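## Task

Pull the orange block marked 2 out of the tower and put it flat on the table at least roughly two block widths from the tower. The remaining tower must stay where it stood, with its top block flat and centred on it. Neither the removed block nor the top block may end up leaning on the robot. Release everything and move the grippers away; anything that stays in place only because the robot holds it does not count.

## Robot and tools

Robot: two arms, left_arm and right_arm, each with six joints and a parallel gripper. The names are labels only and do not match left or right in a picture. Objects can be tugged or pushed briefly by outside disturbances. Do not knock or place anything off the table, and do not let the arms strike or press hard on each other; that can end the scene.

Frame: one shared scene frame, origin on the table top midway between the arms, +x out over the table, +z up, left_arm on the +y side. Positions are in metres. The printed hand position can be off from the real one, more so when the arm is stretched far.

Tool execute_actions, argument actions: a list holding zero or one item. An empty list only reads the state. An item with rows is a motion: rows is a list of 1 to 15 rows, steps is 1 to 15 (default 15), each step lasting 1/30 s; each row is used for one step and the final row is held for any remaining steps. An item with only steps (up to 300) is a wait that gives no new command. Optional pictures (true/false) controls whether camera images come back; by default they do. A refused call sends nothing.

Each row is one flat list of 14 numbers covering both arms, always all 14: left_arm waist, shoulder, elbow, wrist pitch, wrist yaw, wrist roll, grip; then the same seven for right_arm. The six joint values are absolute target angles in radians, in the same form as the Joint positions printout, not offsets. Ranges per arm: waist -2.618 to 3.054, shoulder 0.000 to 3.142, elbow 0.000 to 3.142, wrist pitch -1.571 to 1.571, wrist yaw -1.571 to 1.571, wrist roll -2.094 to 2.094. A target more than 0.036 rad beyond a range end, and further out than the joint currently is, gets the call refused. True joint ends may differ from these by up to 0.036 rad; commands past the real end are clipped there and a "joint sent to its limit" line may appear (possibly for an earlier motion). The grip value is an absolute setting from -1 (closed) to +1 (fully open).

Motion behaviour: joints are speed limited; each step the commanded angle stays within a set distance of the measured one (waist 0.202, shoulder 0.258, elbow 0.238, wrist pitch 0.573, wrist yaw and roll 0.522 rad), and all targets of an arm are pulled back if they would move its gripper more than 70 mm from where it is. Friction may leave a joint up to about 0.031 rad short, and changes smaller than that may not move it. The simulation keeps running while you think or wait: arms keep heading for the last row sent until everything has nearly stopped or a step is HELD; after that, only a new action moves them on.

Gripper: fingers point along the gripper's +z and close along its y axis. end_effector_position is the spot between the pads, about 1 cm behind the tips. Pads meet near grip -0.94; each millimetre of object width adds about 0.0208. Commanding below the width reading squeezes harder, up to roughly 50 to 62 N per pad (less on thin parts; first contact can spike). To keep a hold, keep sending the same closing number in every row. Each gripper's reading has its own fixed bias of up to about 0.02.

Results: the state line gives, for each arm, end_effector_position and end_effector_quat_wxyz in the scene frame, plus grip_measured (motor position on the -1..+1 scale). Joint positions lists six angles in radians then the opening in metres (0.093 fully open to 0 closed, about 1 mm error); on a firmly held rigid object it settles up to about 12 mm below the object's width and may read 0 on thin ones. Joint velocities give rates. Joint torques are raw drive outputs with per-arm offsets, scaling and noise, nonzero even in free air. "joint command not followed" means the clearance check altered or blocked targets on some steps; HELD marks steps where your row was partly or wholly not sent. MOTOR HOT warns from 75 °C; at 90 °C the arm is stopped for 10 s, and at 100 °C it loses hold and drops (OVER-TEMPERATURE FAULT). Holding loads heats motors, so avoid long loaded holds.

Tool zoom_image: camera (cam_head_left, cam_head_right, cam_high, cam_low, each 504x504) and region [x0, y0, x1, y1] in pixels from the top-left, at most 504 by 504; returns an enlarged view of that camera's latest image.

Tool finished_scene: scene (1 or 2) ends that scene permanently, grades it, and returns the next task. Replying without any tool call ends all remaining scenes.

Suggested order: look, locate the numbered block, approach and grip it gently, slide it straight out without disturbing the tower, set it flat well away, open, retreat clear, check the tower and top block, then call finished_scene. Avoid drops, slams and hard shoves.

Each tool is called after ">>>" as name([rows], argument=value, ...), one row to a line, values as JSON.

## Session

>>> execute_actions(actions=[])

Scene clock: 0.00 s of 3920.00 s.
left_arm: end_effector_position=(+0.1697, +0.5210, +0.2755) grip_measured=+1.000 end_effector_quat_wxyz=(-0.136, +0.395, +0.790, +0.448) | right_arm: end_effector_position=(+0.1559, +0.2111, +0.2093) grip_measured=+1.000 end_effector_quat_wxyz=(-0.178, +0.973, +0.134, +0.058)
Joint positions: left_arm=[ 0.38   0.988  1.127 -1.024 -0.757  1.631  0.093] | right_arm=[ 1.482  2.275  2.53  -1.449 -0.016 -2.064  0.093]
Joint velocities: left_arm=[-0.002  0.002  0.002 -0.095  0.007  0.037  0.   ] | right_arm=[ 0.002  0.007 -0.022  0.037  0.022 -0.051  0.   ]
Joint torques (N m, as the arm reports them, + toward a larger angle): no reading
Motor temperatures (°C, as the motors report them): left_arm=[25 25 26 25 23 23] | right_arm=[25 31 29 24 23 25]

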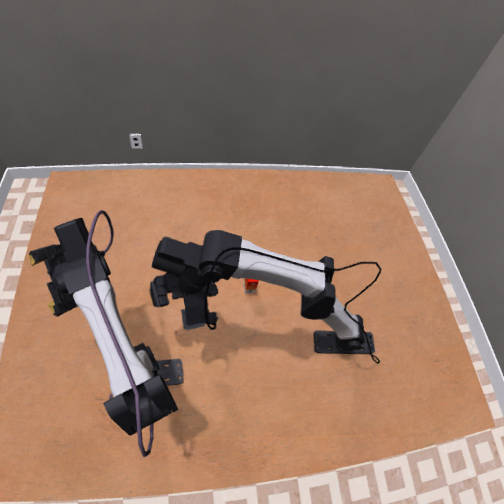

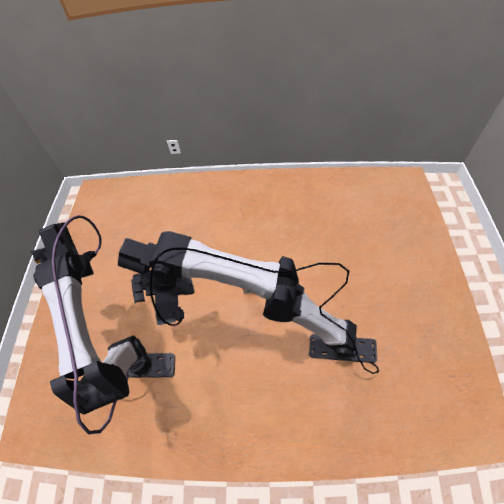

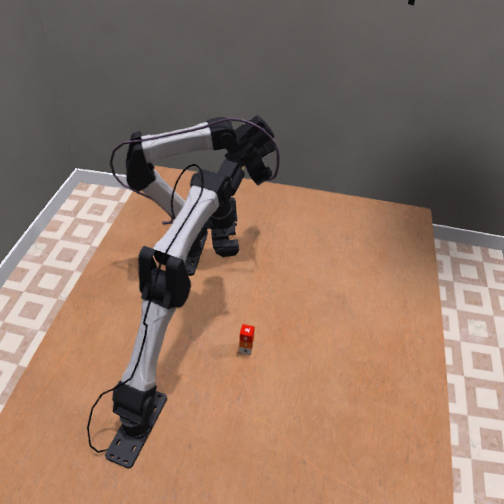

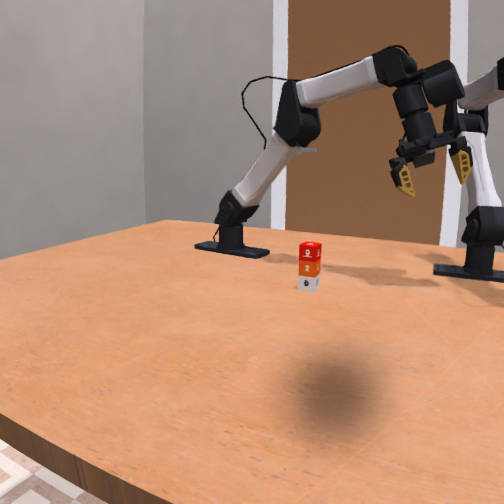

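>>> execute_actions([
  {"rows":[[0.6,0.988,1.127,-1.024,-0.757,1.631,1,1.4,1.85,2.0,-1.5,0,-0.66,1]]},
], pictures=false)

>>> execute_actions([
  {"rows":[[0.6,0.988,1.127,-1.024,-0.757,1.631,1,1.25,1.83,1.8,-1.5,0,-0.66,1],[0.6,0.988,1.127,-1.024,-0.757,1.631,1,1.2,1.83,1.8,-1.5,0,-0.66,1],[0.6,0.988,1.127,-1.024,-0.757,1.631,1,1.15,1.83,1.75,-1.45,0,-0.66,1],[0.6,0.988,1.127,-1.024,-0.757,1.631,1,1.1,1.82,1.7,-1.42,0,-0.66,1],[0.6,0.988,1.127,-1.024,-0.757,1.631,1,1.05,1.82,1.65,-1.40,0,-0.66,1]]},
], pictures=false)

>>> execute_actions([
  {"rows":[[0.6,0.988,1.127,-1.024,-0.757,1.631,1,1.05,1.825,1.6,-1.33,0,-0.66,1],[0.6,0.988,1.127,-1.024,-0.757,1.631,1,1.05,1.825,1.6,-1.33,0,-0.66,1],[0.6,0.988,1.127,-1.024,-0.757,1.631,1,1.05,1.825,1.6,-1.33,0,-0.66,1],[0.6,0.988,1.127,-1.024,-0.757,1.631,1,1.05,1.83,1.54,-1.29,0,-0.66,1]]},
], pictures=false)

>>> execute_actions([
  {"steps":15},
])

>>> zoom_image(camera="cam_low", region=[250,160,380,300])

>>> zoom_image(camera="cam_high", region=[190,270,310,370])

Scene clock: 7.80 s of 3920.00 s.
left_arm: end_effector_position=(+0.1241, +0.5515, +0.2758) grip_measured=+1.000 end_effector_quat_wxyz=(-0.182, +0.310, +0.827, +0.432) | right_arm: end_effector_position=(+0.1622, +0.0838, +0.2415) grip_measured=+1.000 end_effector_quat_wxyz=(-0.129, +0.856, -0.499, -0.032)
Joint positions: left_arm=[ 0.591  0.988  1.127 -1.021 -0.758  1.632  0.093] | right_arm=[ 1.397  1.832  2.029 -1.502 -0.007 -0.823  0.093]
Joint velocities: left_arm=[ 0.012 -0.012  0.012 -0.007 -0.007  0.007  0.   ] | right_arm=[ 0.007  0.12  -0.105  0.037 -0.081  1.077  0.   ]
Joint torques (N m, as the arm reports them, + toward a larger angle): left_arm=[ 0.67 -1.91  7.56  1.58 -0.4  -0.11] | right_arm=[ 0.21 -9.51  5.27  1.06  0.04  0.01]
Motor temperatures (°C, as the motors report them): left_arm=[25 25 27 26 23 23] | right_arm=[25 36 30 25 23 25]
Steps of this call (steps 1 to 90: nothing new was sent; then 4.30 s passed at rest; steps 91 to 105: all 15 steps of this action). Readings (joint positions):
91: left_arm=[0.413 0.988 1.127 -1.022 -0.744 1.632] | right_arm=[1.477 2.243 2.479 -1.432 -0.017 -1.995]
92: left_arm=[0.480 0.988 1.127 -1.020 -0.743 1.632] | right_arm=[1.469 2.192 2.400 -1.433 -0.017 -1.911]
94: left_arm=[0.572 0.988 1.127 -1.021 -0.755 1.632] | right_arm=[1.439 2.068 2.247 -1.446 -0.016 -1.742]
98: left_arm=[0.591 0.988 1.127 -1.021 -0.758 1.632] | right_arm=[1.397 1.849 2.054 -1.497 -0.007 -1.345]
105: the state above

Scene clock: 8.30 s of 3920.00 s.
left_arm: end_effector_position=(+0.1241, +0.5515, +0.2758) grip_measured=+1.000 end_effector_quat_wxyz=(-0.182, +0.310, +0.827, +0.432) | right_arm: end_effector_position=(+0.2554, -0.0157, +0.1446) grip_measured=+1.000 end_effector_quat_wxyz=(+0.008, +0.711, -0.704, +0.004)
Joint positions: left_arm=[ 0.591  0.988  1.127 -1.021 -0.758  1.632  0.093] | right_arm=[ 1.041  1.831  1.664 -1.421  0.006 -0.674  0.093]
Joint velocities: left_arm=[ 0.007  0.012  0.007 -0.037 -0.051  0.007  0.   ] | right_arm=[ 0.022 -0.007 -0.012  0.11   0.037  0.051  0.   ]
Joint torques (N m, as the arm reports them, + toward a larger angle): left_arm=[ 0.71 -1.96  7.54  1.58 -0.4  -0.11] | right_arm=[  0.43 -11.66   6.2    0.53  -0.05   0.05]
Motor temperatures (°C, as the motors report them): left_arm=[25 25 27 26 23 23] | right_arm=[25 37 30 24 23 25]
Steps of this call (steps 1 to 15: all 15 steps of this action). Readings (joint positions):
1: left_arm=[0.591 0.988 1.127 -1.021 -0.758 1.632] | right_arm=[1.384 1.827 1.994 -1.484 -0.013 -0.796]
2: left_arm=[0.591 0.988 1.127 -1.021 -0.758 1.632] | right_arm=[1.356 1.818 1.947 -1.479 -0.018 -0.776]
4: left_arm=[0.591 0.988 1.127 -1.021 -0.758 1.632] | right_arm=[1.262 1.818 1.854 -1.468 -0.018 -0.747]
8: left_arm=[0.591 0.988 1.127 -1.021 -0.758 1.632] | right_arm=[1.061 1.826 1.687 -1.435 -0.004 -0.701]
15: the state above

Scene clock: 8.80 s of 3920.00 s.
left_arm: end_effector_position=(+0.1241, +0.5515, +0.2758) grip_measured=+1.000 end_effector_quat_wxyz=(-0.182, +0.310, +0.827, +0.432) | right_arm: end_effector_position=(+0.2569, -0.0134, +0.1202) grip_measured=+1.000 end_effector_quat_wxyz=(+0.002, +0.709, -0.706, +0.003)
Joint positions: left_arm=[ 0.591  0.988  1.127 -1.021 -0.758  1.632  0.093] | right_arm=[ 1.041  1.827  1.562 -1.31   0.006 -0.668  0.093]
Joint velocities: left_arm=[ 0.017 -0.012  0.007  0.037  0.022 -0.037  0.   ] | right_arm=[-0.002 -0.007 -0.022  0.007 -0.022 -0.007  0.   ]
Joint torques (N m, as the arm reports them, + toward a larger angle): left_arm=[ 0.65 -1.93  7.51  1.59 -0.4  -0.12] | right_arm=[  0.7  -10.52   5.49   0.55  -0.06   0.04]
Motor temperatures (°C, as the motors report them): left_arm=[25 25 27 26 23 23] | right_arm=[25 37 30 24 23 25]
Steps of this call (steps 1 to 15: all 15 steps of this action). Readings (joint positions):
1: left_arm=[0.591 0.988 1.127 -1.021 -0.758 1.632] | right_arm=[1.041 1.829 1.657 -1.408 0.006 -0.673]
2: left_arm=[0.591 0.988 1.127 -1.021 -0.758 1.632] | right_arm=[1.041 1.828 1.647 -1.394 0.006 -0.672]
4: left_arm=[0.591 0.988 1.127 -1.021 -0.758 1.632] | right_arm=[1.041 1.827 1.621 -1.365 0.006 -0.670]
8: left_arm=[0.591 0.988 1.127 -1.021 -0.758 1.632] | right_arm=[1.041 1.827 1.564 -1.332 0.006 -0.669]
15: the state above

Scene clock: 9.30 s of 3920.00 s.
left_arm: end_effector_position=(+0.1241, +0.5515, +0.2758) grip_measured=+1.000 end_effector_quat_wxyz=(-0.182, +0.310, +0.827, +0.432) | right_arm: end_effector_position=(+0.2578, -0.0123, +0.1202) grip_measured=+1.000 end_effector_quat_wxyz=(-0.001, +0.709, -0.706, +0.003)
Joint positions: left_arm=[ 0.591  0.988  1.127 -1.021 -0.758  1.632  0.093] | right_arm=[ 1.041  1.827  1.562 -1.304  0.006 -0.668  0.093]
Joint velocities: left_arm=[ 0.002 -0.022 -0.007  0.081  0.007 -0.051  0.   ] | right_arm=[ 0.007  0.002  0.002  0.007 -0.007  0.022  0.   ]
Joint torques (N m, as the arm reports them, + toward a larger angle): left_arm=[ 0.62 -1.97  7.58  1.58 -0.39 -0.12] | right_arm=[  0.68 -10.43   5.6    0.56  -0.05   0.04]
Motor temperatures (°C, as the motors report them): left_arm=[25 25 27 26 23 23] | right_arm=[25 37 30 24 23 25]
Steps of this call (steps 1 to 15: the robot went on to your last target). Readings (joint positions):
1: left_arm=[0.591 0.988 1.127 -1.021 -0.758 1.632] | right_arm=[1.041 1.827 1.562 -1.309 0.006 -0.668]
2: left_arm=[0.591 0.988 1.127 -1.021 -0.758 1.632] | right_arm=[1.041 1.827 1.562 -1.307 0.006 -0.668]
4: left_arm=[0.591 0.988 1.127 -1.021 -0.758 1.632] | right_arm=[1.041 1.827 1.562 -1.306 0.006 -0.668]
8: left_arm=[0.591 0.988 1.127 -1.021 -0.758 1.632] | right_arm=[1.041 1.827 1.562 -1.305 0.006 -0.668]
15: the state above
All arms were judged still, so your last target was given up. Only a new action makes them travel on or press farther. Fingers that are still opening or closing keep moving.

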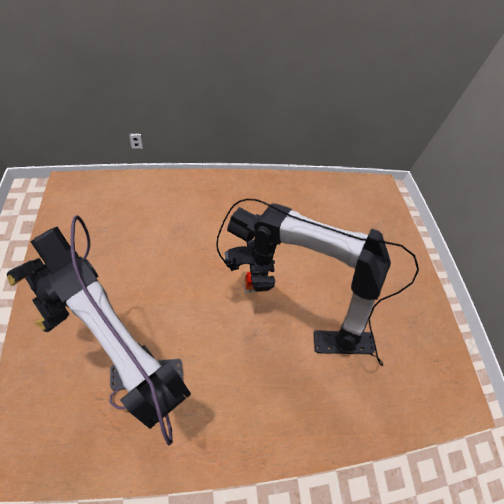

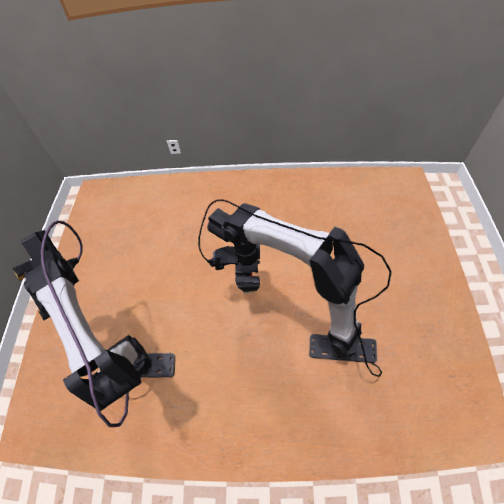

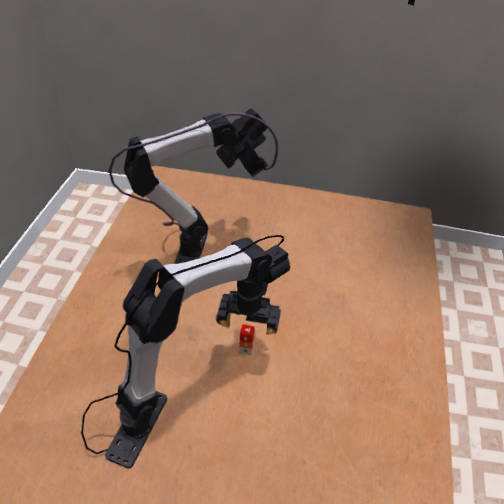

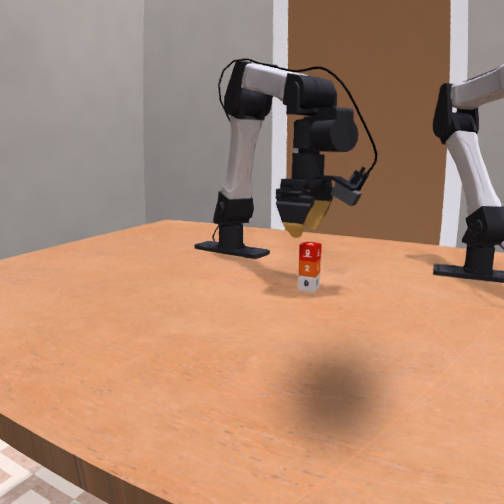

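Region (250, 160, 380, 300) of cam_low's 504x504 image, scaled by 3.600, with more detail than that image has; it fills the left 468 columns of this view, and the rest is white.

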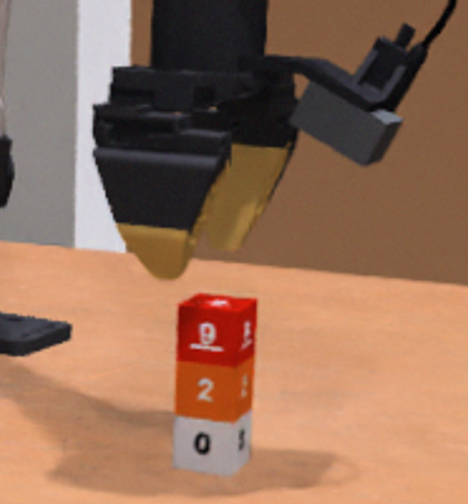

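Region (190, 270, 310, 370) of cam_high's 504x504 image, scaled by 4.200, with more detail than that image has.

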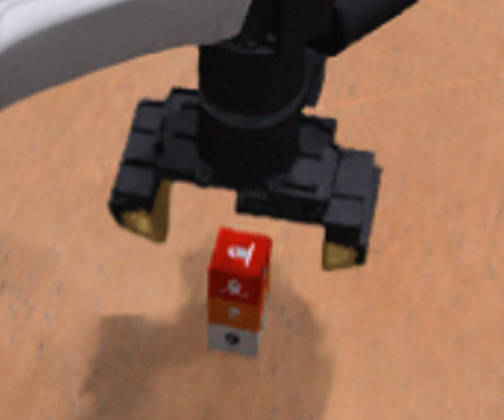

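>>> execute_actions([
  {"rows":[[0.6,0.988,1.127,-1.024,-0.757,1.631,1,1.075,1.85,1.53,-1.27,0,-0.64,0.6],[0.6,0.988,1.127,-1.024,-0.757,1.631,1,1.075,1.855,1.515,-1.245,0,-0.64,0.6],[0.6,0.988,1.127,-1.024,-0.757,1.631,1,1.075,1.86,1.5,-1.22,0,-0.64,0.6],[0.6,0.988,1.127,-1.024,-0.757,1.631,1,1.075,1.865,1.485,-1.195,0,-0.64,0.6],[0.6,0.988,1.127,-1.024,-0.757,1.631,1,1.075,1.87,1.47,-1.17,0,-0.64,0.6],[0.6,0.988,1.127,-1.024,-0.757,1.631,1,1.075,1.875,1.455,-1.145,0,-0.64,0.6],[0.6,0.988,1.127,-1.024,-0.757,1.631,1,1.075,1.88,1.44,-1.12,0,-0.64,0.6],[0.6,0.988,1.127,-1.024,-0.757,1.631,1,1.075,1.885,1.425,-1.10,0,-0.64,0.6],[0.6,0.988,1.127,-1.024,-0.757,1.631,1,1.075,1.89,1.41,-1.08,0,-0.64,0.6],[0.6,0.988,1.127,-1.024,-0.757,1.631,1,1.075,1.893,1.395,-1.06,0,-0.64,0.6],[0.6,0.988,1.127,-1.024,-0.757,1.631,1,1.075,1.896,1.38,-1.045,0,-0.64,0.6],[0.6,0.988,1.127,-1.024,-0.757,1.631,1,1.075,1.9,1.365,-1.03,0,-0.64,0.6],[0.6,0.988,1.127,-1.024,-0.757,1.631,1,1.075,1.903,1.347,-1.03,0,-0.64,0.6]]},
], pictures=false)

>>> execute_actions([
  {"steps":20},
])

>>> zoom_image(camera="cam_low", region=[250,160,380,300])

>>> zoom_image(camera="cam_high", region=[190,270,310,370])

Scene clock: 17.10 s of 3920.00 s.
left_arm: end_effector_position=(+0.1241, +0.5515, +0.2758) grip_measured=+1.000 end_effector_quat_wxyz=(-0.182, +0.310, +0.827, +0.432) | right_arm: end_effector_position=(+0.2507, -0.0069, +0.0527) grip_measured=+0.602 end_effector_quat_wxyz=(+0.014, +0.711, -0.703, +0.005)
Joint positions: left_arm=[ 0.591  0.988  1.127 -1.021 -0.758  1.632  0.093] | right_arm=[ 1.068  1.893  1.376 -1.082  0.006 -0.648  0.074]
Joint velocities: left_arm=[-0.002  0.012 -0.007  0.037  0.007  0.037  0.   ] | right_arm=[-0.007  0.081 -0.237  0.168 -0.022 -0.051 -0.001]
Joint torques (N m, as the arm reports them, + toward a larger angle): left_arm=[ 0.68 -1.95  7.5   1.58 -0.4  -0.12] | right_arm=[  0.69 -10.68   5.74   0.62  -0.06   0.04]
Motor temperatures (°C, as the motors report them): left_arm=[25 25 28 27 24 23] | right_arm=[25 38 30 24 23 25]
Steps of this call (steps 1 to 90: nothing new was sent; then 4.30 s passed at rest; steps 91 to 105: all 15 steps of this action). Readings (joint positions):
91: left_arm=[0.591 0.988 1.127 -1.021 -0.758 1.632] | right_arm=[1.044 1.827 1.562 -1.302 0.006 -0.664]
92: left_arm=[0.591 0.988 1.127 -1.021 -0.758 1.632] | right_arm=[1.049 1.828 1.559 -1.294 0.006 -0.661]
94: left_arm=[0.591 0.988 1.127 -1.021 -0.758 1.632] | right_arm=[1.060 1.829 1.540 -1.267 0.006 -0.656]
98: left_arm=[0.591 0.988 1.127 -1.021 -0.758 1.632] | right_arm=[1.068 1.853 1.480 -1.193 0.006 -0.651]
105: the state above

Scene clock: 17.77 s of 3920.00 s.
left_arm: end_effector_position=(+0.1241, +0.5515, +0.2758) grip_measured=+1.000 end_effector_quat_wxyz=(-0.182, +0.310, +0.827, +0.432) | right_arm: end_effector_position=(+0.2546, -0.0015, +0.0498) grip_measured=+0.602 end_effector_quat_wxyz=(-0.000, +0.711, -0.703, +0.003)
Joint positions: left_arm=[ 0.591  0.988  1.127 -1.021 -0.758  1.632  0.093] | right_arm=[ 1.068  1.896  1.369 -1.044  0.006 -0.648  0.074]
Joint velocities: left_arm=[-0.002  0.012  0.002  0.066  0.022  0.022  0.   ] | right_arm=[-0.012 -0.012  0.007 -0.037  0.081 -0.051 -0.001]
Joint torques (N m, as the arm reports them, + toward a larger angle): left_arm=[ 0.72 -1.97  7.51  1.58 -0.39 -0.12] | right_arm=[  0.61 -10.72   5.38   0.58  -0.04   0.04]
Motor temperatures (°C, as the motors report them): left_arm=[25 25 28 27 24 23] | right_arm=[25 38 30 24 23 25]
Steps of this call (steps 1 to 20: the robot went on to your last target). Readings (joint positions):
1: left_arm=[0.591 0.988 1.127 -1.021 -0.758 1.632] | right_arm=[1.068 1.895 1.371 -1.077 0.006 -0.648]
2: left_arm=[0.591 0.988 1.127 -1.021 -0.758 1.632] | right_arm=[1.068 1.896 1.369 -1.072 0.006 -0.648]
4: left_arm=[0.591 0.988 1.127 -1.021 -0.758 1.632] | right_arm=[1.068 1.896 1.369 -1.063 0.006 -0.648]
8: left_arm=[0.591 0.988 1.127 -1.021 -0.758 1.632] | right_arm=[1.068 1.896 1.369 -1.051 0.006 -0.648]
20: the state above

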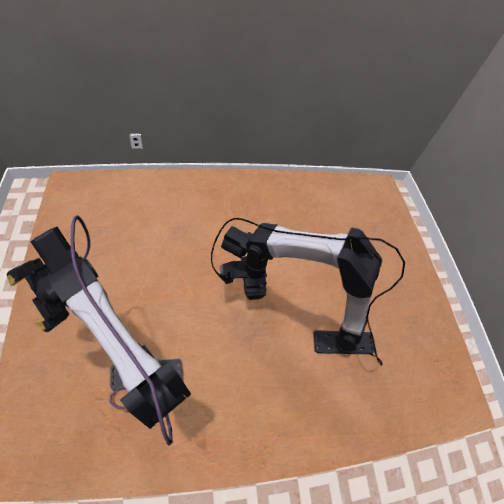

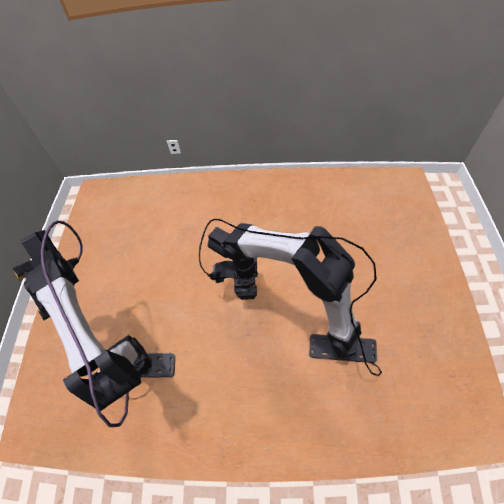

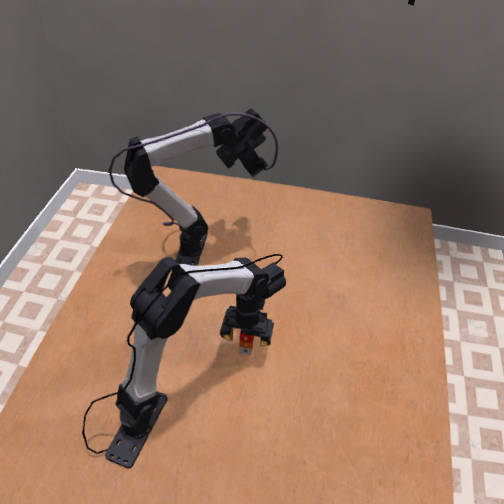

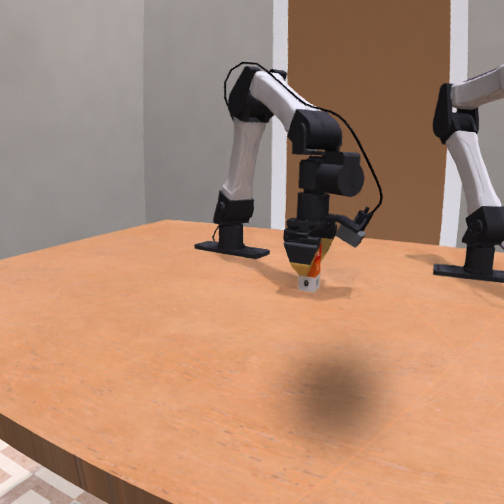

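Region (250, 160, 380, 300) of cam_low's 504x504 image, scaled by 3.600, with more detail than that image has; it fills the left 468 columns of this view, and the rest is white.

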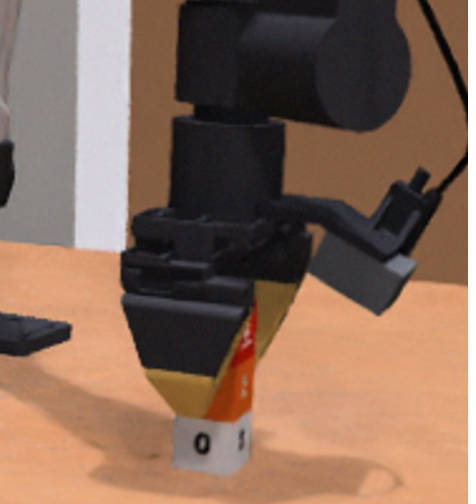

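Region (190, 270, 310, 370) of cam_high's 504x504 image, scaled by 4.200, with more detail than that image has.

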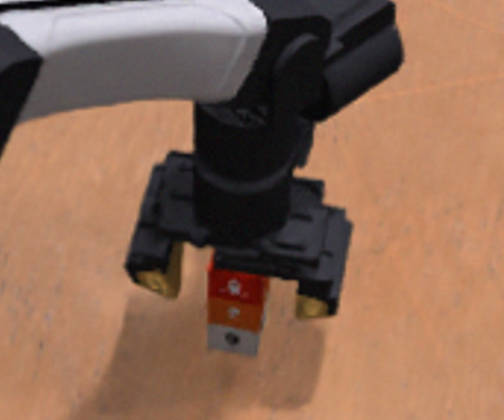

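>>> execute_actions([
  {"rows":[[0.6,0.988,1.127,-1.024,-0.757,1.631,1,1.075,1.903,1.347,-1.03,0,-0.64,-0.25]]},
], pictures=false)

>>> execute_actions([
  {"rows":[[0.6,0.988,1.127,-1.024,-0.757,1.631,1,1.075,1.903,1.347,-1.03,0,-0.64,-0.55]],"steps":10},
], pictures=false)

>>> execute_actions([
  {"rows":[[0.6,0.988,1.127,-1.024,-0.757,1.631,1,1.075,1.89,1.39,-1.06,0,-0.64,-0.55],[0.6,0.988,1.127,-1.024,-0.757,1.631,1,1.075,1.886,1.40,-1.08,0,-0.64,-0.55],[0.6,0.988,1.127,-1.024,-0.757,1.631,1,1.075,1.882,1.41,-1.10,0,-0.64,-0.55],[0.6,0.988,1.127,-1.024,-0.757,1.631,1,1.075,1.878,1.42,-1.115,0,-0.64,-0.55],[0.6,0.988,1.127,-1.024,-0.757,1.631,1,1.075,1.874,1.43,-1.13,0,-0.64,-0.55],[0.6,0.988,1.127,-1.024,-0.757,1.631,1,1.075,1.87,1.445,-1.145,0,-0.64,-0.55],[0.6,0.988,1.127,-1.024,-0.757,1.631,1,1.075,1.865,1.46,-1.155,0,-0.64,-0.55]]},
])

Scene clock: 25.83 s of 3920.00 s.
left_arm: end_effector_position=(+0.1241, +0.5515, +0.2758) grip_measured=+1.000 end_effector_quat_wxyz=(-0.182, +0.310, +0.827, +0.432) | right_arm: end_effector_position=(+0.2547, -0.0014, +0.0498) grip_measured=-0.248 end_effector_quat_wxyz=(-0.000, +0.711, -0.704, +0.003)
Joint positions: left_arm=[ 0.591  0.988  1.127 -1.021 -0.758  1.632  0.093] | right_arm=[ 1.068  1.896  1.369 -1.043  0.006 -0.647  0.033]
Joint velocities: left_arm=[ 0.007 -0.007 -0.002  0.007 -0.037  0.095  0.   ] | right_arm=[ 0.002 -0.017  0.007  0.051 -0.022  0.051 -0.001]
Joint torques (N m, as the arm reports them, + toward a larger angle): left_arm=[ 0.7  -1.97  7.52  1.58 -0.4  -0.12] | right_arm=[  0.57 -10.57   5.36   0.56  -0.05   0.04]
Motor temperatures (°C, as the motors report them): left_arm=[25 25 28 27 24 23] | right_arm=[25 40 30 24 23 25]
Steps of this call (steps 1 to 15: the robot went on to your last target; steps 16 to 90: nothing new was sent; then 4.57 s passed at rest; steps 91 to 105: all 15 steps of this action). Readings (joint positions):
91: left_arm=[0.591 0.988 1.127 -1.021 -0.758 1.632] | right_arm=[1.068 1.896 1.369 -1.044 0.006 -0.647]
92: left_arm=[0.591 0.988 1.127 -1.021 -0.758 1.632] | right_arm=[1.068 1.896 1.369 -1.044 0.006 -0.647]
94: left_arm=[0.591 0.988 1.127 -1.021 -0.758 1.632] | right_arm=[1.068 1.896 1.369 -1.044 0.006 -0.647]
98: left_arm=[0.591 0.988 1.127 -1.021 -0.758 1.632] | right_arm=[1.068 1.896 1.369 -1.043 0.006 -0.647]
105: the state above

Scene clock: 26.17 s of 3920.00 s.
left_arm: end_effector_position=(+0.1241, +0.5515, +0.2758) grip_measured=+1.000 end_effector_quat_wxyz=(-0.182, +0.310, +0.827, +0.432) | right_arm: end_effector_position=(+0.2547, -0.0014, +0.0498) grip_measured=-0.436 end_effector_quat_wxyz=(-0.000, +0.711, -0.704, +0.003)
Joint positions: left_arm=[ 0.591  0.988  1.127 -1.021 -0.758  1.632  0.093] | right_arm=[ 1.068  1.896  1.369 -1.043  0.006 -0.647  0.024]
Joint velocities: left_arm=[-0.027 -0.012 -0.002 -0.051  0.007 -0.022  0.   ] | right_arm=[ 0.002 -0.007  0.007 -0.095 -0.037  0.007 -0.001]
Joint torques (N m, as the arm reports them, + toward a larger angle): left_arm=[ 0.69 -1.96  7.5   1.59 -0.4  -0.11] | right_arm=[  0.53 -10.58   5.33   0.56  -0.05   0.04]
Motor temperatures (°C, as the motors report them): left_arm=[25 25 28 27 24 23] | right_arm=[25 40 30 24 23 25]
Steps of this call (steps 1 to 10: all 10 steps of this action). Readings (joint positions):
1: left_arm=[0.591 0.988 1.127 -1.021 -0.758 1.632] | right_arm=[1.068 1.896 1.369 -1.043 0.006 -0.647]
2: left_arm=[0.591 0.988 1.127 -1.021 -0.758 1.632] | right_arm=[1.068 1.896 1.369 -1.043 0.006 -0.647]
4: left_arm=[0.591 0.988 1.127 -1.021 -0.758 1.632] | right_arm=[1.068 1.896 1.369 -1.043 0.006 -0.647]
8: left_arm=[0.591 0.988 1.127 -1.021 -0.758 1.632] | right_arm=[1.068 1.896 1.369 -1.043 0.006 -0.647]
10: the state above

Scene clock: 26.67 s of 3920.00 s.
left_arm: end_effector_position=(+0.1241, +0.5515, +0.2758) grip_measured=+1.000 end_effector_quat_wxyz=(-0.182, +0.310, +0.827, +0.432) | right_arm: end_effector_position=(+0.2552, -0.0008, +0.0737) grip_measured=-0.436 end_effector_quat_wxyz=(-0.002, +0.711, -0.704, +0.003)
Joint positions: left_arm=[ 0.591  0.988  1.127 -1.021 -0.758  1.632  0.093] | right_arm=[ 1.068  1.874  1.437 -1.13   0.006 -0.647  0.024]
Joint velocities: left_arm=[ 0.007  0.012  0.012  0.125 -0.037 -0.007  0.   ] | right_arm=[ 0.017 -0.007  0.012 -0.095  0.007  0.022 -0.   ]
Joint torques (N m, as the arm reports them, + toward a larger angle): left_arm=[ 0.67 -2.    7.56  1.58 -0.39 -0.12] | right_arm=[  0.57 -11.96   9.09   0.27  -0.05   0.03]
Motor temperatures (°C, as the motors report them): left_arm=[25 25 28 27 24 23] | right_arm=[25 40 30 24 23 25]
Steps of this call (steps 1 to 15: all 15 steps of this action). Readings (joint positions):
1: left_arm=[0.591 0.988 1.127 -1.021 -0.758 1.632] | right_arm=[1.068 1.896 1.369 -1.044 0.006 -0.647]
2: left_arm=[0.591 0.988 1.127 -1.021 -0.758 1.632] | right_arm=[1.068 1.896 1.369 -1.046 0.006 -0.647]
4: left_arm=[0.591 0.988 1.127 -1.021 -0.758 1.632] | right_arm=[1.068 1.896 1.376 -1.063 0.006 -0.647]
8: left_arm=[0.591 0.988 1.127 -1.021 -0.758 1.632] | right_arm=[1.068 1.892 1.417 -1.107 0.006 -0.647]
15: the state above

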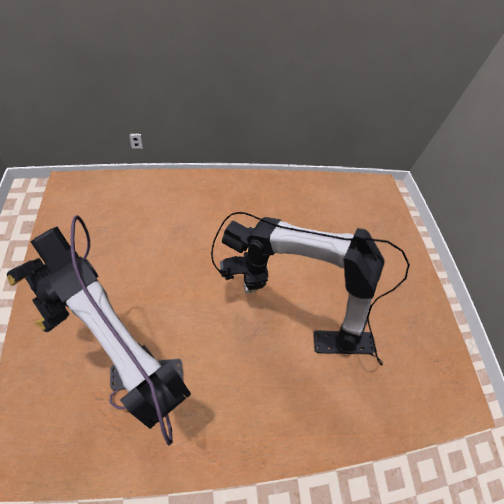

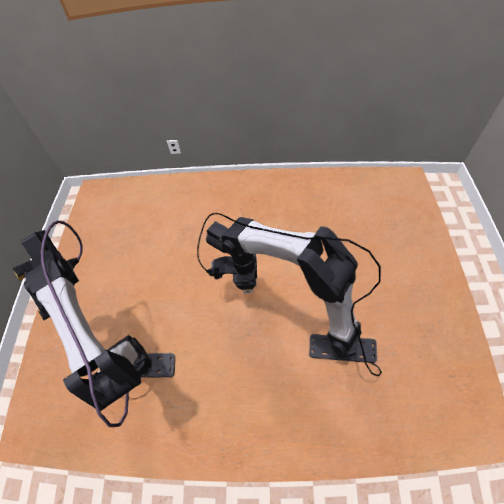

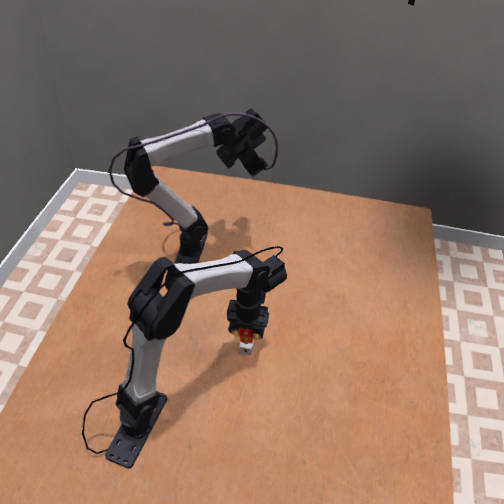

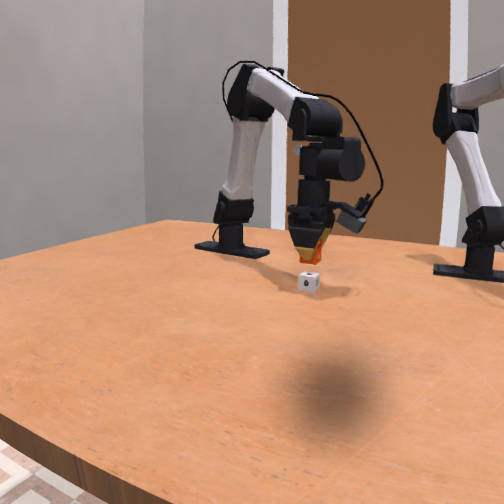

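>>> execute_actions([
  {"rows":[[0.6,0.988,1.127,-1.024,-0.757,1.631,1,1.03,1.865,1.46,-1.155,0,-0.64,-0.55],[0.6,0.988,1.127,-1.024,-0.757,1.631,1,0.99,1.865,1.46,-1.155,0,-0.64,-0.55],[0.6,0.988,1.127,-1.024,-0.757,1.631,1,0.95,1.865,1.46,-1.155,0,-0.64,-0.55],[0.6,0.988,1.127,-1.024,-0.757,1.631,1,0.91,1.865,1.46,-1.155,0,-0.64,-0.55],[0.6,0.988,1.127,-1.024,-0.757,1.631,1,0.87,1.865,1.46,-1.155,0,-0.64,-0.55],[0.6,0.988,1.127,-1.024,-0.757,1.631,1,0.83,1.865,1.46,-1.155,0,-0.64,-0.55],[0.6,0.988,1.127,-1.024,-0.757,1.631,1,0.79,1.865,1.46,-1.155,0,-0.64,-0.55],[0.6,0.988,1.127,-1.024,-0.757,1.631,1,0.75,1.865,1.46,-1.155,0,-0.64,-0.55],[0.6,0.988,1.127,-1.024,-0.757,1.631,1,0.72,1.865,1.46,-1.155,0,-0.64,-0.55],[0.6,0.988,1.127,-1.024,-0.757,1.631,1,0.69,1.865,1.46,-1.155,0,-0.64,-0.55],[0.6,0.988,1.127,-1.024,-0.757,1.631,1,0.67,1.865,1.46,-1.155,0,-0.64,-0.55],[0.6,0.988,1.127,-1.024,-0.757,1.631,1,0.65,1.865,1.46,-1.155,0,-0.64,-0.55]]},
], pictures=false)

>>> execute_actions([
  {"rows":[[0.6,0.988,1.127,-1.024,-0.757,1.631,1,0.65,1.88,1.41,-1.11,0,-0.64,-0.55],[0.6,0.988,1.127,-1.024,-0.757,1.631,1,0.65,1.884,1.395,-1.08,0,-0.64,-0.55],[0.6,0.988,1.127,-1.024,-0.757,1.631,1,0.65,1.888,1.38,-1.05,0,-0.64,-0.55],[0.6,0.988,1.127,-1.024,-0.757,1.631,1,0.65,1.892,1.365,-1.02,0,-0.64,-0.55],[0.6,0.988,1.127,-1.024,-0.757,1.631,1,0.65,1.896,1.35,-0.99,0,-0.64,-0.55],[0.6,0.988,1.127,-1.024,-0.757,1.631,1,0.65,1.90,1.335,-0.96,0,-0.64,-0.55],[0.6,0.988,1.127,-1.024,-0.757,1.631,1,0.65,1.904,1.32,-0.94,0,-0.64,-0.55],[0.6,0.988,1.127,-1.024,-0.757,1.631,1,0.65,1.908,1.305,-0.92,0,-0.64,-0.55],[0.6,0.988,1.127,-1.024,-0.757,1.631,1,0.65,1.911,1.29,-0.92,0,-0.64,-0.55],[0.6,0.988,1.127,-1.024,-0.757,1.631,1,0.65,1.914,1.28,-0.92,0,-0.64,-0.55],[0.6,0.988,1.127,-1.024,-0.757,1.631,1,0.65,1.917,1.27,-0.92,0,-0.64,-0.55],[0.6,0.988,1.127,-1.024,-0.757,1.631,1,0.65,1.92,1.265,-0.92,0,-0.64,-0.55]]},
], pictures=false)

>>> execute_actions([
  {"steps":12},
], pictures=false)

>>> execute_actions([
  {"rows":[[0.6,0.988,1.127,-1.024,-0.757,1.631,1,0.65,1.93,1.265,-0.92,0,-0.64,-0.55],[0.6,0.988,1.127,-1.024,-0.757,1.631,1,0.65,1.935,1.265,-0.92,0,-0.64,-0.55],[0.6,0.988,1.127,-1.024,-0.757,1.631,1,0.65,1.94,1.265,-0.92,0,-0.64,-0.55],[0.6,0.988,1.127,-1.024,-0.757,1.631,1,0.65,1.945,1.265,-0.92,0,-0.64,-0.55]]},
])

>>> zoom_image(camera="cam_low", region=[180,180,330,310])

Scene clock: 42.73 s of 3920.00 s.
left_arm: end_effector_position=(+0.1241, +0.5515, +0.2758) grip_measured=+1.000 end_effector_quat_wxyz=(-0.182, +0.310, +0.827, +0.432) | right_arm: end_effector_position=(+0.3492, -0.1119, +0.0737) grip_measured=-0.437 end_effector_quat_wxyz=(-0.003, -0.546, +0.838, -0.001)
Joint positions: left_arm=[ 0.591  0.988  1.127 -1.021 -0.758  1.632  0.093] | right_arm=[ 0.642  1.874  1.437 -1.14   0.003 -0.646  0.024]
Joint velocities: left_arm=[-0.017 -0.007 -0.002 -0.007  0.007  0.139  0.   ] | right_arm=[-0.066 -0.007 -0.012 -0.022 -0.051  0.037 -0.   ]
Joint torques (N m, as the arm reports them, + toward a larger angle): left_arm=[ 0.67 -1.96  7.53  1.58 -0.39 -0.11] | right_arm=[  0.9  -11.99   9.1    0.22  -0.04   0.04]
Motor temperatures (°C, as the motors report them): left_arm=[25 25 29 28 24 23] | right_arm=[25 43 34 24 23 25]
Steps of this call (steps 1 to 15: the robot went on to your last target; steps 16 to 90: nothing new was sent; then 12.57 s passed at rest; steps 91 to 105: all 15 steps of this action). Readings (joint positions):
91: left_arm=[0.591 0.988 1.127 -1.021 -0.758 1.632] | right_arm=[1.065 1.874 1.437 -1.140 0.005 -0.647]
92: left_arm=[0.591 0.988 1.127 -1.021 -0.758 1.632] | right_arm=[1.055 1.874 1.437 -1.140 0.002 -0.647]
94: left_arm=[0.591 0.988 1.127 -1.021 -0.758 1.632] | right_arm=[1.005 1.874 1.437 -1.140 -0.004 -0.647]
98: left_arm=[0.591 0.988 1.127 -1.021 -0.758 1.632] | right_arm=[0.829 1.874 1.437 -1.140 -0.004 -0.647]
105: the state above

Scene clock: 43.23 s of 3920.00 s.
left_arm: end_effector_position=(+0.1241, +0.5515, +0.2758) grip_measured=+1.000 end_effector_quat_wxyz=(-0.182, +0.310, +0.827, +0.432) | right_arm: end_effector_position=(+0.3449, -0.1139, +0.0251) grip_measured=-0.437 end_effector_quat_wxyz=(-0.005, -0.546, +0.838, -0.001)
Joint positions: left_arm=[ 0.591  0.988  1.127 -1.021 -0.758  1.632  0.093] | right_arm=[ 0.643  1.912  1.287 -0.955  0.003 -0.646  0.024]
Joint velocities: left_arm=[-0.012 -0.007 -0.012 -0.037  0.007 -0.037  0.   ] | right_arm=[-0.002  0.032 -0.056  0.11  -0.037  0.037 -0.001]
Joint torques (N m, as the arm reports them, + toward a larger angle): left_arm=[ 0.68 -1.94  7.5   1.57 -0.4  -0.11] | right_arm=[  0.53 -10.73   5.47   0.68  -0.02   0.03]
Motor temperatures (°C, as the motors report them): left_arm=[25 25 29 28 24 23] | right_arm=[25 43 34 24 23 25]
Steps of this call (steps 1 to 15: all 15 steps of this action). Readings (joint positions):
1: left_arm=[0.591 0.988 1.127 -1.021 -0.758 1.632] | right_arm=[0.642 1.874 1.437 -1.139 0.003 -0.646]
2: left_arm=[0.591 0.988 1.127 -1.021 -0.758 1.632] | right_arm=[0.643 1.874 1.434 -1.132 0.003 -0.646]
4: left_arm=[0.591 0.988 1.127 -1.021 -0.758 1.632] | right_arm=[0.643 1.874 1.418 -1.100 0.003 -0.646]
8: left_arm=[0.591 0.988 1.127 -1.021 -0.758 1.632] | right_arm=[0.643 1.881 1.358 -1.017 0.003 -0.646]
15: the state above

Scene clock: 43.63 s of 3920.00 s.
left_arm: end_effector_position=(+0.1241, +0.5515, +0.2758) grip_measured=+1.000 end_effector_quat_wxyz=(-0.182, +0.310, +0.827, +0.432) | right_arm: end_effector_position=(+0.3488, -0.1116, +0.0246) grip_measured=-0.437 end_effector_quat_wxyz=(+0.004, -0.546, +0.838, -0.002)
Joint positions: left_arm=[ 0.591  0.988  1.127 -1.021 -0.758  1.632  0.093] | right_arm=[ 0.643  1.913  1.286 -0.935  0.003 -0.646  0.024]
Joint velocities: left_arm=[-0.002 -0.017  0.007  0.037 -0.007 -0.051  0.   ] | right_arm=[-0.007 -0.002 -0.007  0.022  0.11  -0.051 -0.001]
Joint torques (N m, as the arm reports them, + toward a larger angle): left_arm=[ 0.68 -1.97  7.52  1.58 -0.4  -0.12] | right_arm=[  0.52 -10.48   5.12   0.57  -0.03   0.03]
Motor temperatures (°C, as the motors report them): left_arm=[25 25 29 28 24 23] | right_arm=[25 43 34 24 23 25]
Steps of this call (steps 1 to 12: the robot went on to your last target). Readings (joint positions):
1: left_arm=[0.591 0.988 1.127 -1.021 -0.758 1.632] | right_arm=[0.643 1.913 1.286 -0.953 0.003 -0.646]
2: left_arm=[0.591 0.988 1.127 -1.021 -0.758 1.632] | right_arm=[0.643 1.913 1.286 -0.950 0.003 -0.646]
4: left_arm=[0.591 0.988 1.127 -1.021 -0.758 1.632] | right_arm=[0.643 1.913 1.286 -0.943 0.003 -0.646]
8: left_arm=[0.591 0.988 1.127 -1.021 -0.758 1.632] | right_arm=[0.643 1.913 1.286 -0.937 0.003 -0.646]
12: the state above

Scene clock: 44.13 s of 3920.00 s.
left_arm: end_effector_position=(+0.1241, +0.5515, +0.2758) grip_measured=+1.000 end_effector_quat_wxyz=(-0.182, +0.310, +0.827, +0.432) | right_arm: end_effector_position=(+0.3485, -0.1119, +0.0204) grip_measured=-0.437 end_effector_quat_wxyz=(-0.001, -0.546, +0.838, -0.001)
Joint positions: left_arm=[ 0.591  0.988  1.127 -1.021 -0.758  1.632  0.093] | right_arm=[ 0.643  1.926  1.286 -0.932  0.003 -0.646  0.024]
Joint velocities: left_arm=[-0.002 -0.002 -0.002  0.007 -0.007 -0.051  0.   ] | right_arm=[-0.007 -0.007  0.017  0.007  0.066 -0.007 -0.001]
Joint torques (N m, as the arm reports them, + toward a larger angle): left_arm=[ 0.66 -1.98  7.51  1.59 -0.39 -0.11] | right_arm=[ 0.51 -9.48  5.18  0.54 -0.02  0.03]
Motor temperatures (°C, as the motors report them): left_arm=[25 25 29 28 24 23] | right_arm=[25 43 34 24 23 25]
Steps of this call (steps 1 to 15: all 15 steps of this action). Readings (joint positions):
1: left_arm=[0.591 0.988 1.127 -1.021 -0.758 1.632] | right_arm=[0.643 1.913 1.286 -0.935 0.003 -0.646]
2: left_arm=[0.591 0.988 1.127 -1.021 -0.758 1.632] | right_arm=[0.643 1.913 1.286 -0.934 0.003 -0.646]
4: left_arm=[0.591 0.988 1.127 -1.021 -0.758 1.632] | right_arm=[0.643 1.916 1.286 -0.934 0.003 -0.646]
8: left_arm=[0.591 0.988 1.127 -1.021 -0.758 1.632] | right_arm=[0.643 1.926 1.286 -0.932 0.003 -0.646]
15: the state above

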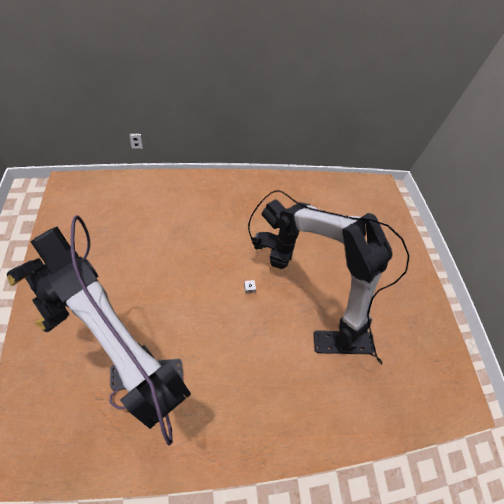

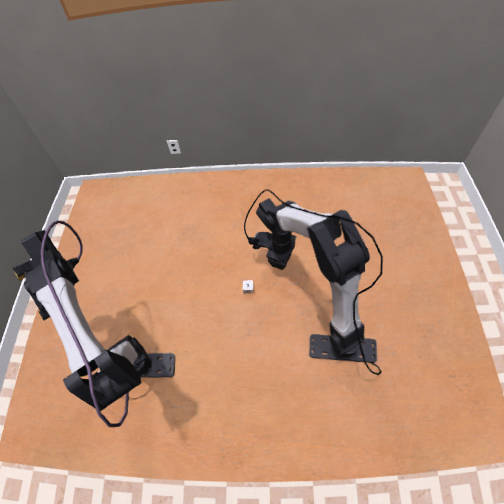

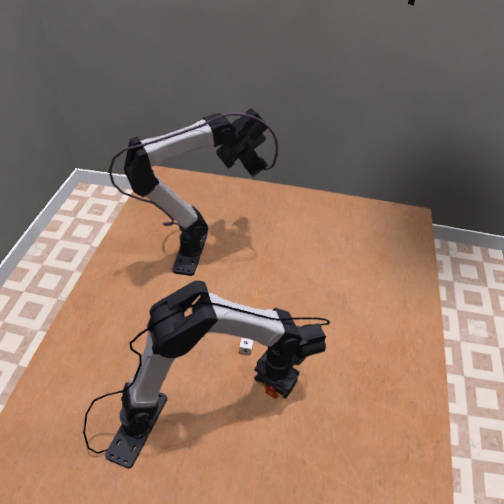

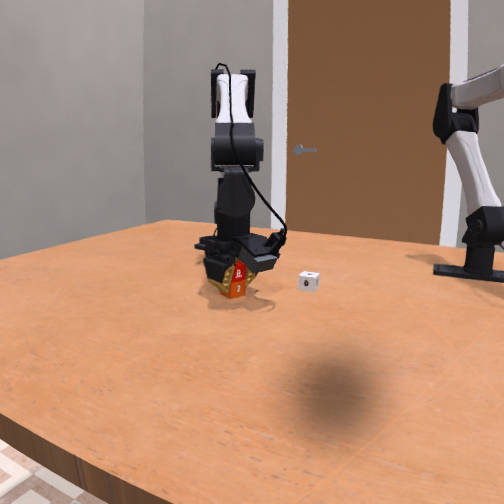

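Region (180, 180, 330, 310) of cam_low's 504x504 image, scaled by 3.360, with more detail than that image has; it fills the top 437 rows of this view, and the rest is white.

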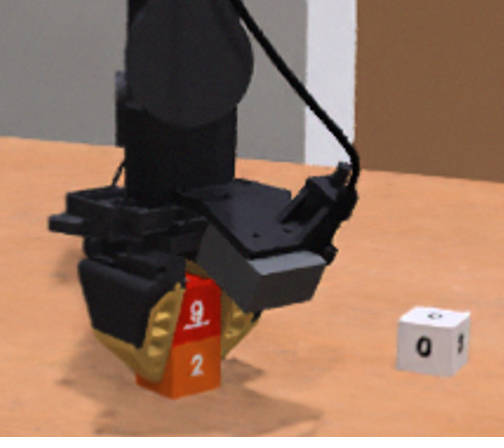

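>>> execute_actions([
  {"rows":[[0.6,0.988,1.127,-1.024,-0.757,1.631,1,0.65,1.926,1.285,-0.932,0,-0.64,0]],"steps":12},
], pictures=false)

>>> execute_actions([
  {"rows":[[0.6,0.988,1.127,-1.024,-0.757,1.631,1,0.65,1.915,1.31,-0.96,0,-0.64,0],[0.6,0.988,1.127,-1.024,-0.757,1.631,1,0.65,1.91,1.325,-0.98,0,-0.64,0],[0.6,0.988,1.127,-1.024,-0.757,1.631,1,0.65,1.905,1.34,-1.0,0,-0.64,0],[0.6,0.988,1.127,-1.024,-0.757,1.631,1,0.65,1.90,1.355,-1.02,0,-0.64,0],[0.6,0.988,1.127,-1.024,-0.757,1.631,1,0.65,1.895,1.37,-1.04,0,-0.64,0],[0.6,0.988,1.127,-1.024,-0.757,1.631,1,0.65,1.89,1.385,-1.06,0,-0.64,0]]},
], pictures=false)

>>> execute_actions([
  {"steps":12},
])

Scene clock: 49.63 s of 3920.00 s.
left_arm: end_effector_position=(+0.1241, +0.5515, +0.2758) grip_measured=+1.000 end_effector_quat_wxyz=(-0.182, +0.310, +0.827, +0.432) | right_arm: end_effector_position=(+0.3485, -0.1119, +0.0204) grip_measured=-0.002 end_effector_quat_wxyz=(-0.001, -0.546, +0.838, -0.001)
Joint positions: left_arm=[ 0.591  0.988  1.127 -1.021 -0.758  1.632  0.093] | right_arm=[ 0.643  1.926  1.286 -0.932  0.003 -0.646  0.045]
Joint velocities: left_arm=[-0.017  0.002  0.007  0.022  0.007 -0.022  0.   ] | right_arm=[-0.002 -0.002  0.017 -0.066  0.022 -0.037  0.   ]
Joint torques (N m, as the arm reports them, + toward a larger angle): left_arm=[ 0.66 -1.97  7.51  1.58 -0.39 -0.12] | right_arm=[  0.52 -11.3    6.75   0.4   -0.02   0.03]
Motor temperatures (°C, as the motors report them): left_arm=[25 25 30 28 24 23] | right_arm=[25 43 33 24 23 25]
Steps of this call (steps 1 to 15: the robot went on to your last target; steps 16 to 90: nothing new was sent; then 2.10 s passed at rest; steps 91 to 102: all 12 steps of this action). Readings (joint positions):
91: left_arm=[0.591 0.988 1.127 -1.021 -0.758 1.632] | right_arm=[0.643 1.926 1.286 -0.932 0.003 -0.646]
92: left_arm=[0.591 0.988 1.127 -1.021 -0.758 1.632] | right_arm=[0.643 1.926 1.286 -0.932 0.003 -0.646]
94: left_arm=[0.591 0.988 1.127 -1.021 -0.758 1.632] | right_arm=[0.643 1.926 1.286 -0.932 0.003 -0.646]
98: left_arm=[0.591 0.988 1.127 -1.021 -0.758 1.632] | right_arm=[0.643 1.926 1.286 -0.932 0.003 -0.646]
102: the state above

Scene clock: 50.13 s of 3920.00 s.
left_arm: end_effector_position=(+0.1241, +0.5515, +0.2758) grip_measured=+1.000 end_effector_quat_wxyz=(-0.182, +0.310, +0.827, +0.432) | right_arm: end_effector_position=(+0.3508, -0.1106, +0.0487) grip_measured=-0.002 end_effector_quat_wxyz=(+0.001, -0.546, +0.838, -0.002)
Joint positions: left_arm=[ 0.591  0.988  1.127 -1.021 -0.758  1.632  0.093] | right_arm=[ 0.643  1.896  1.364 -1.036  0.003 -0.646  0.045]
Joint velocities: left_arm=[-0.002  0.002 -0.007 -0.007 -0.007  0.022  0.   ] | right_arm=[ 0.002  0.002 -0.007 -0.11   0.037  0.037 -0.   ]
Joint torques (N m, as the arm reports them, + toward a larger angle): left_arm=[ 0.68 -1.95  7.53  1.58 -0.39 -0.11] | right_arm=[  0.55 -11.93   8.83   0.3   -0.02   0.03]
Motor temperatures (°C, as the motors report them): left_arm=[25 25 30 28 24 23] | right_arm=[25 43 33 24 23 25]
Steps of this call (steps 1 to 15: all 15 steps of this action). Readings (joint positions):
1: left_arm=[0.591 0.988 1.127 -1.021 -0.758 1.632] | right_arm=[0.643 1.926 1.286 -0.933 0.003 -0.646]
2: left_arm=[0.591 0.988 1.127 -1.021 -0.758 1.632] | right_arm=[0.643 1.926 1.288 -0.939 0.003 -0.646]
4: left_arm=[0.591 0.988 1.127 -1.021 -0.758 1.632] | right_arm=[0.643 1.926 1.303 -0.963 0.003 -0.646]
8: left_arm=[0.591 0.988 1.127 -1.021 -0.758 1.632] | right_arm=[0.643 1.911 1.351 -1.009 0.003 -0.646]
15: the state above

Scene clock: 50.53 s of 3920.00 s.
left_arm: end_effector_position=(+0.1241, +0.5515, +0.2758) grip_measured=+1.000 end_effector_quat_wxyz=(-0.182, +0.310, +0.827, +0.432) | right_arm: end_effector_position=(+0.3489, -0.1116, +0.0487) grip_measured=-0.002 end_effector_quat_wxyz=(-0.003, -0.546, +0.838, -0.001)
Joint positions: left_arm=[ 0.591  0.988  1.127 -1.021 -0.758  1.632  0.093] | right_arm=[ 0.643  1.896  1.364 -1.045  0.003 -0.646  0.045]
Joint velocities: left_arm=[-0.007 -0.002 -0.012  0.051  0.037 -0.007  0.   ] | right_arm=[-0.002 -0.007 -0.017 -0.037 -0.139  0.007 -0.   ]
Joint torques (N m, as the arm reports them, + toward a larger angle): left_arm=[ 0.7  -1.95  7.54  1.58 -0.4  -0.12] | right_arm=[  0.54 -11.84   8.83   0.26  -0.02   0.03]
Motor temperatures (°C, as the motors report them): left_arm=[25 25 30 28 24 23] | right_arm=[25 43 34 24 23 25]
Steps of this call (steps 1 to 12: the robot went on to your last target). Readings (joint positions):
1: left_arm=[0.591 0.988 1.127 -1.021 -0.758 1.632] | right_arm=[0.643 1.896 1.364 -1.038 0.003 -0.646]
2: left_arm=[0.591 0.988 1.127 -1.021 -0.758 1.632] | right_arm=[0.643 1.896 1.364 -1.040 0.003 -0.646]
4: left_arm=[0.591 0.988 1.127 -1.021 -0.758 1.632] | right_arm=[0.643 1.896 1.364 -1.042 0.003 -0.646]
8: left_arm=[0.591 0.988 1.127 -1.021 -0.758 1.632] | right_arm=[0.643 1.896 1.364 -1.044 0.003 -0.646]
12: the state above

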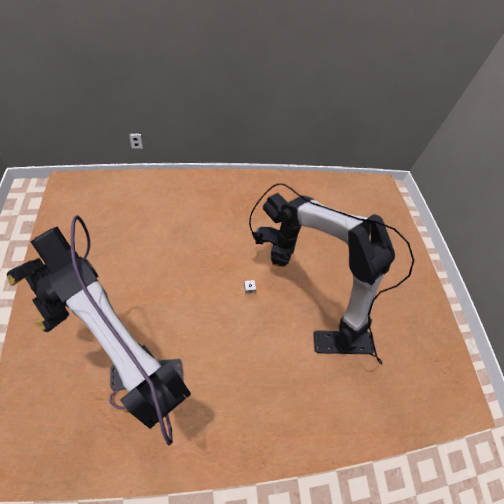

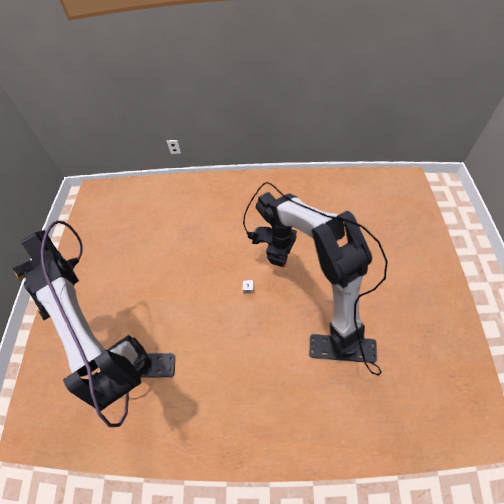

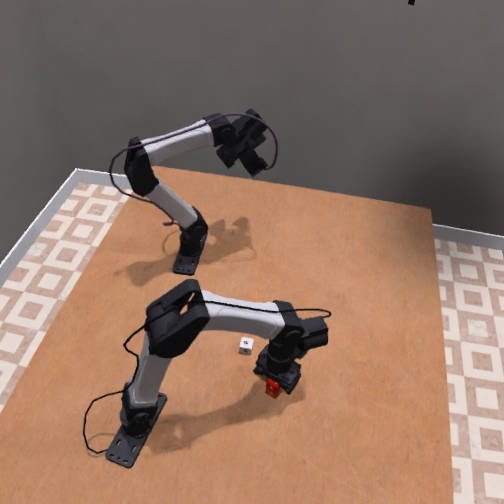

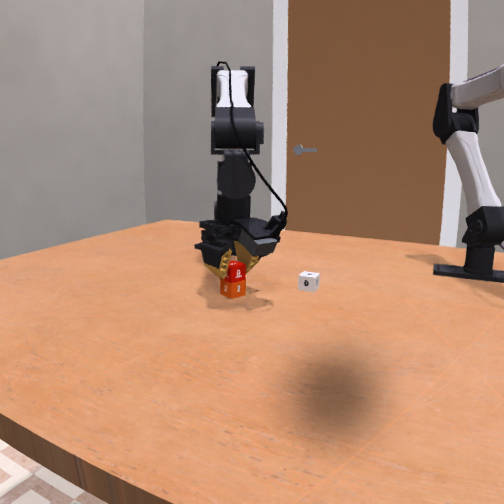

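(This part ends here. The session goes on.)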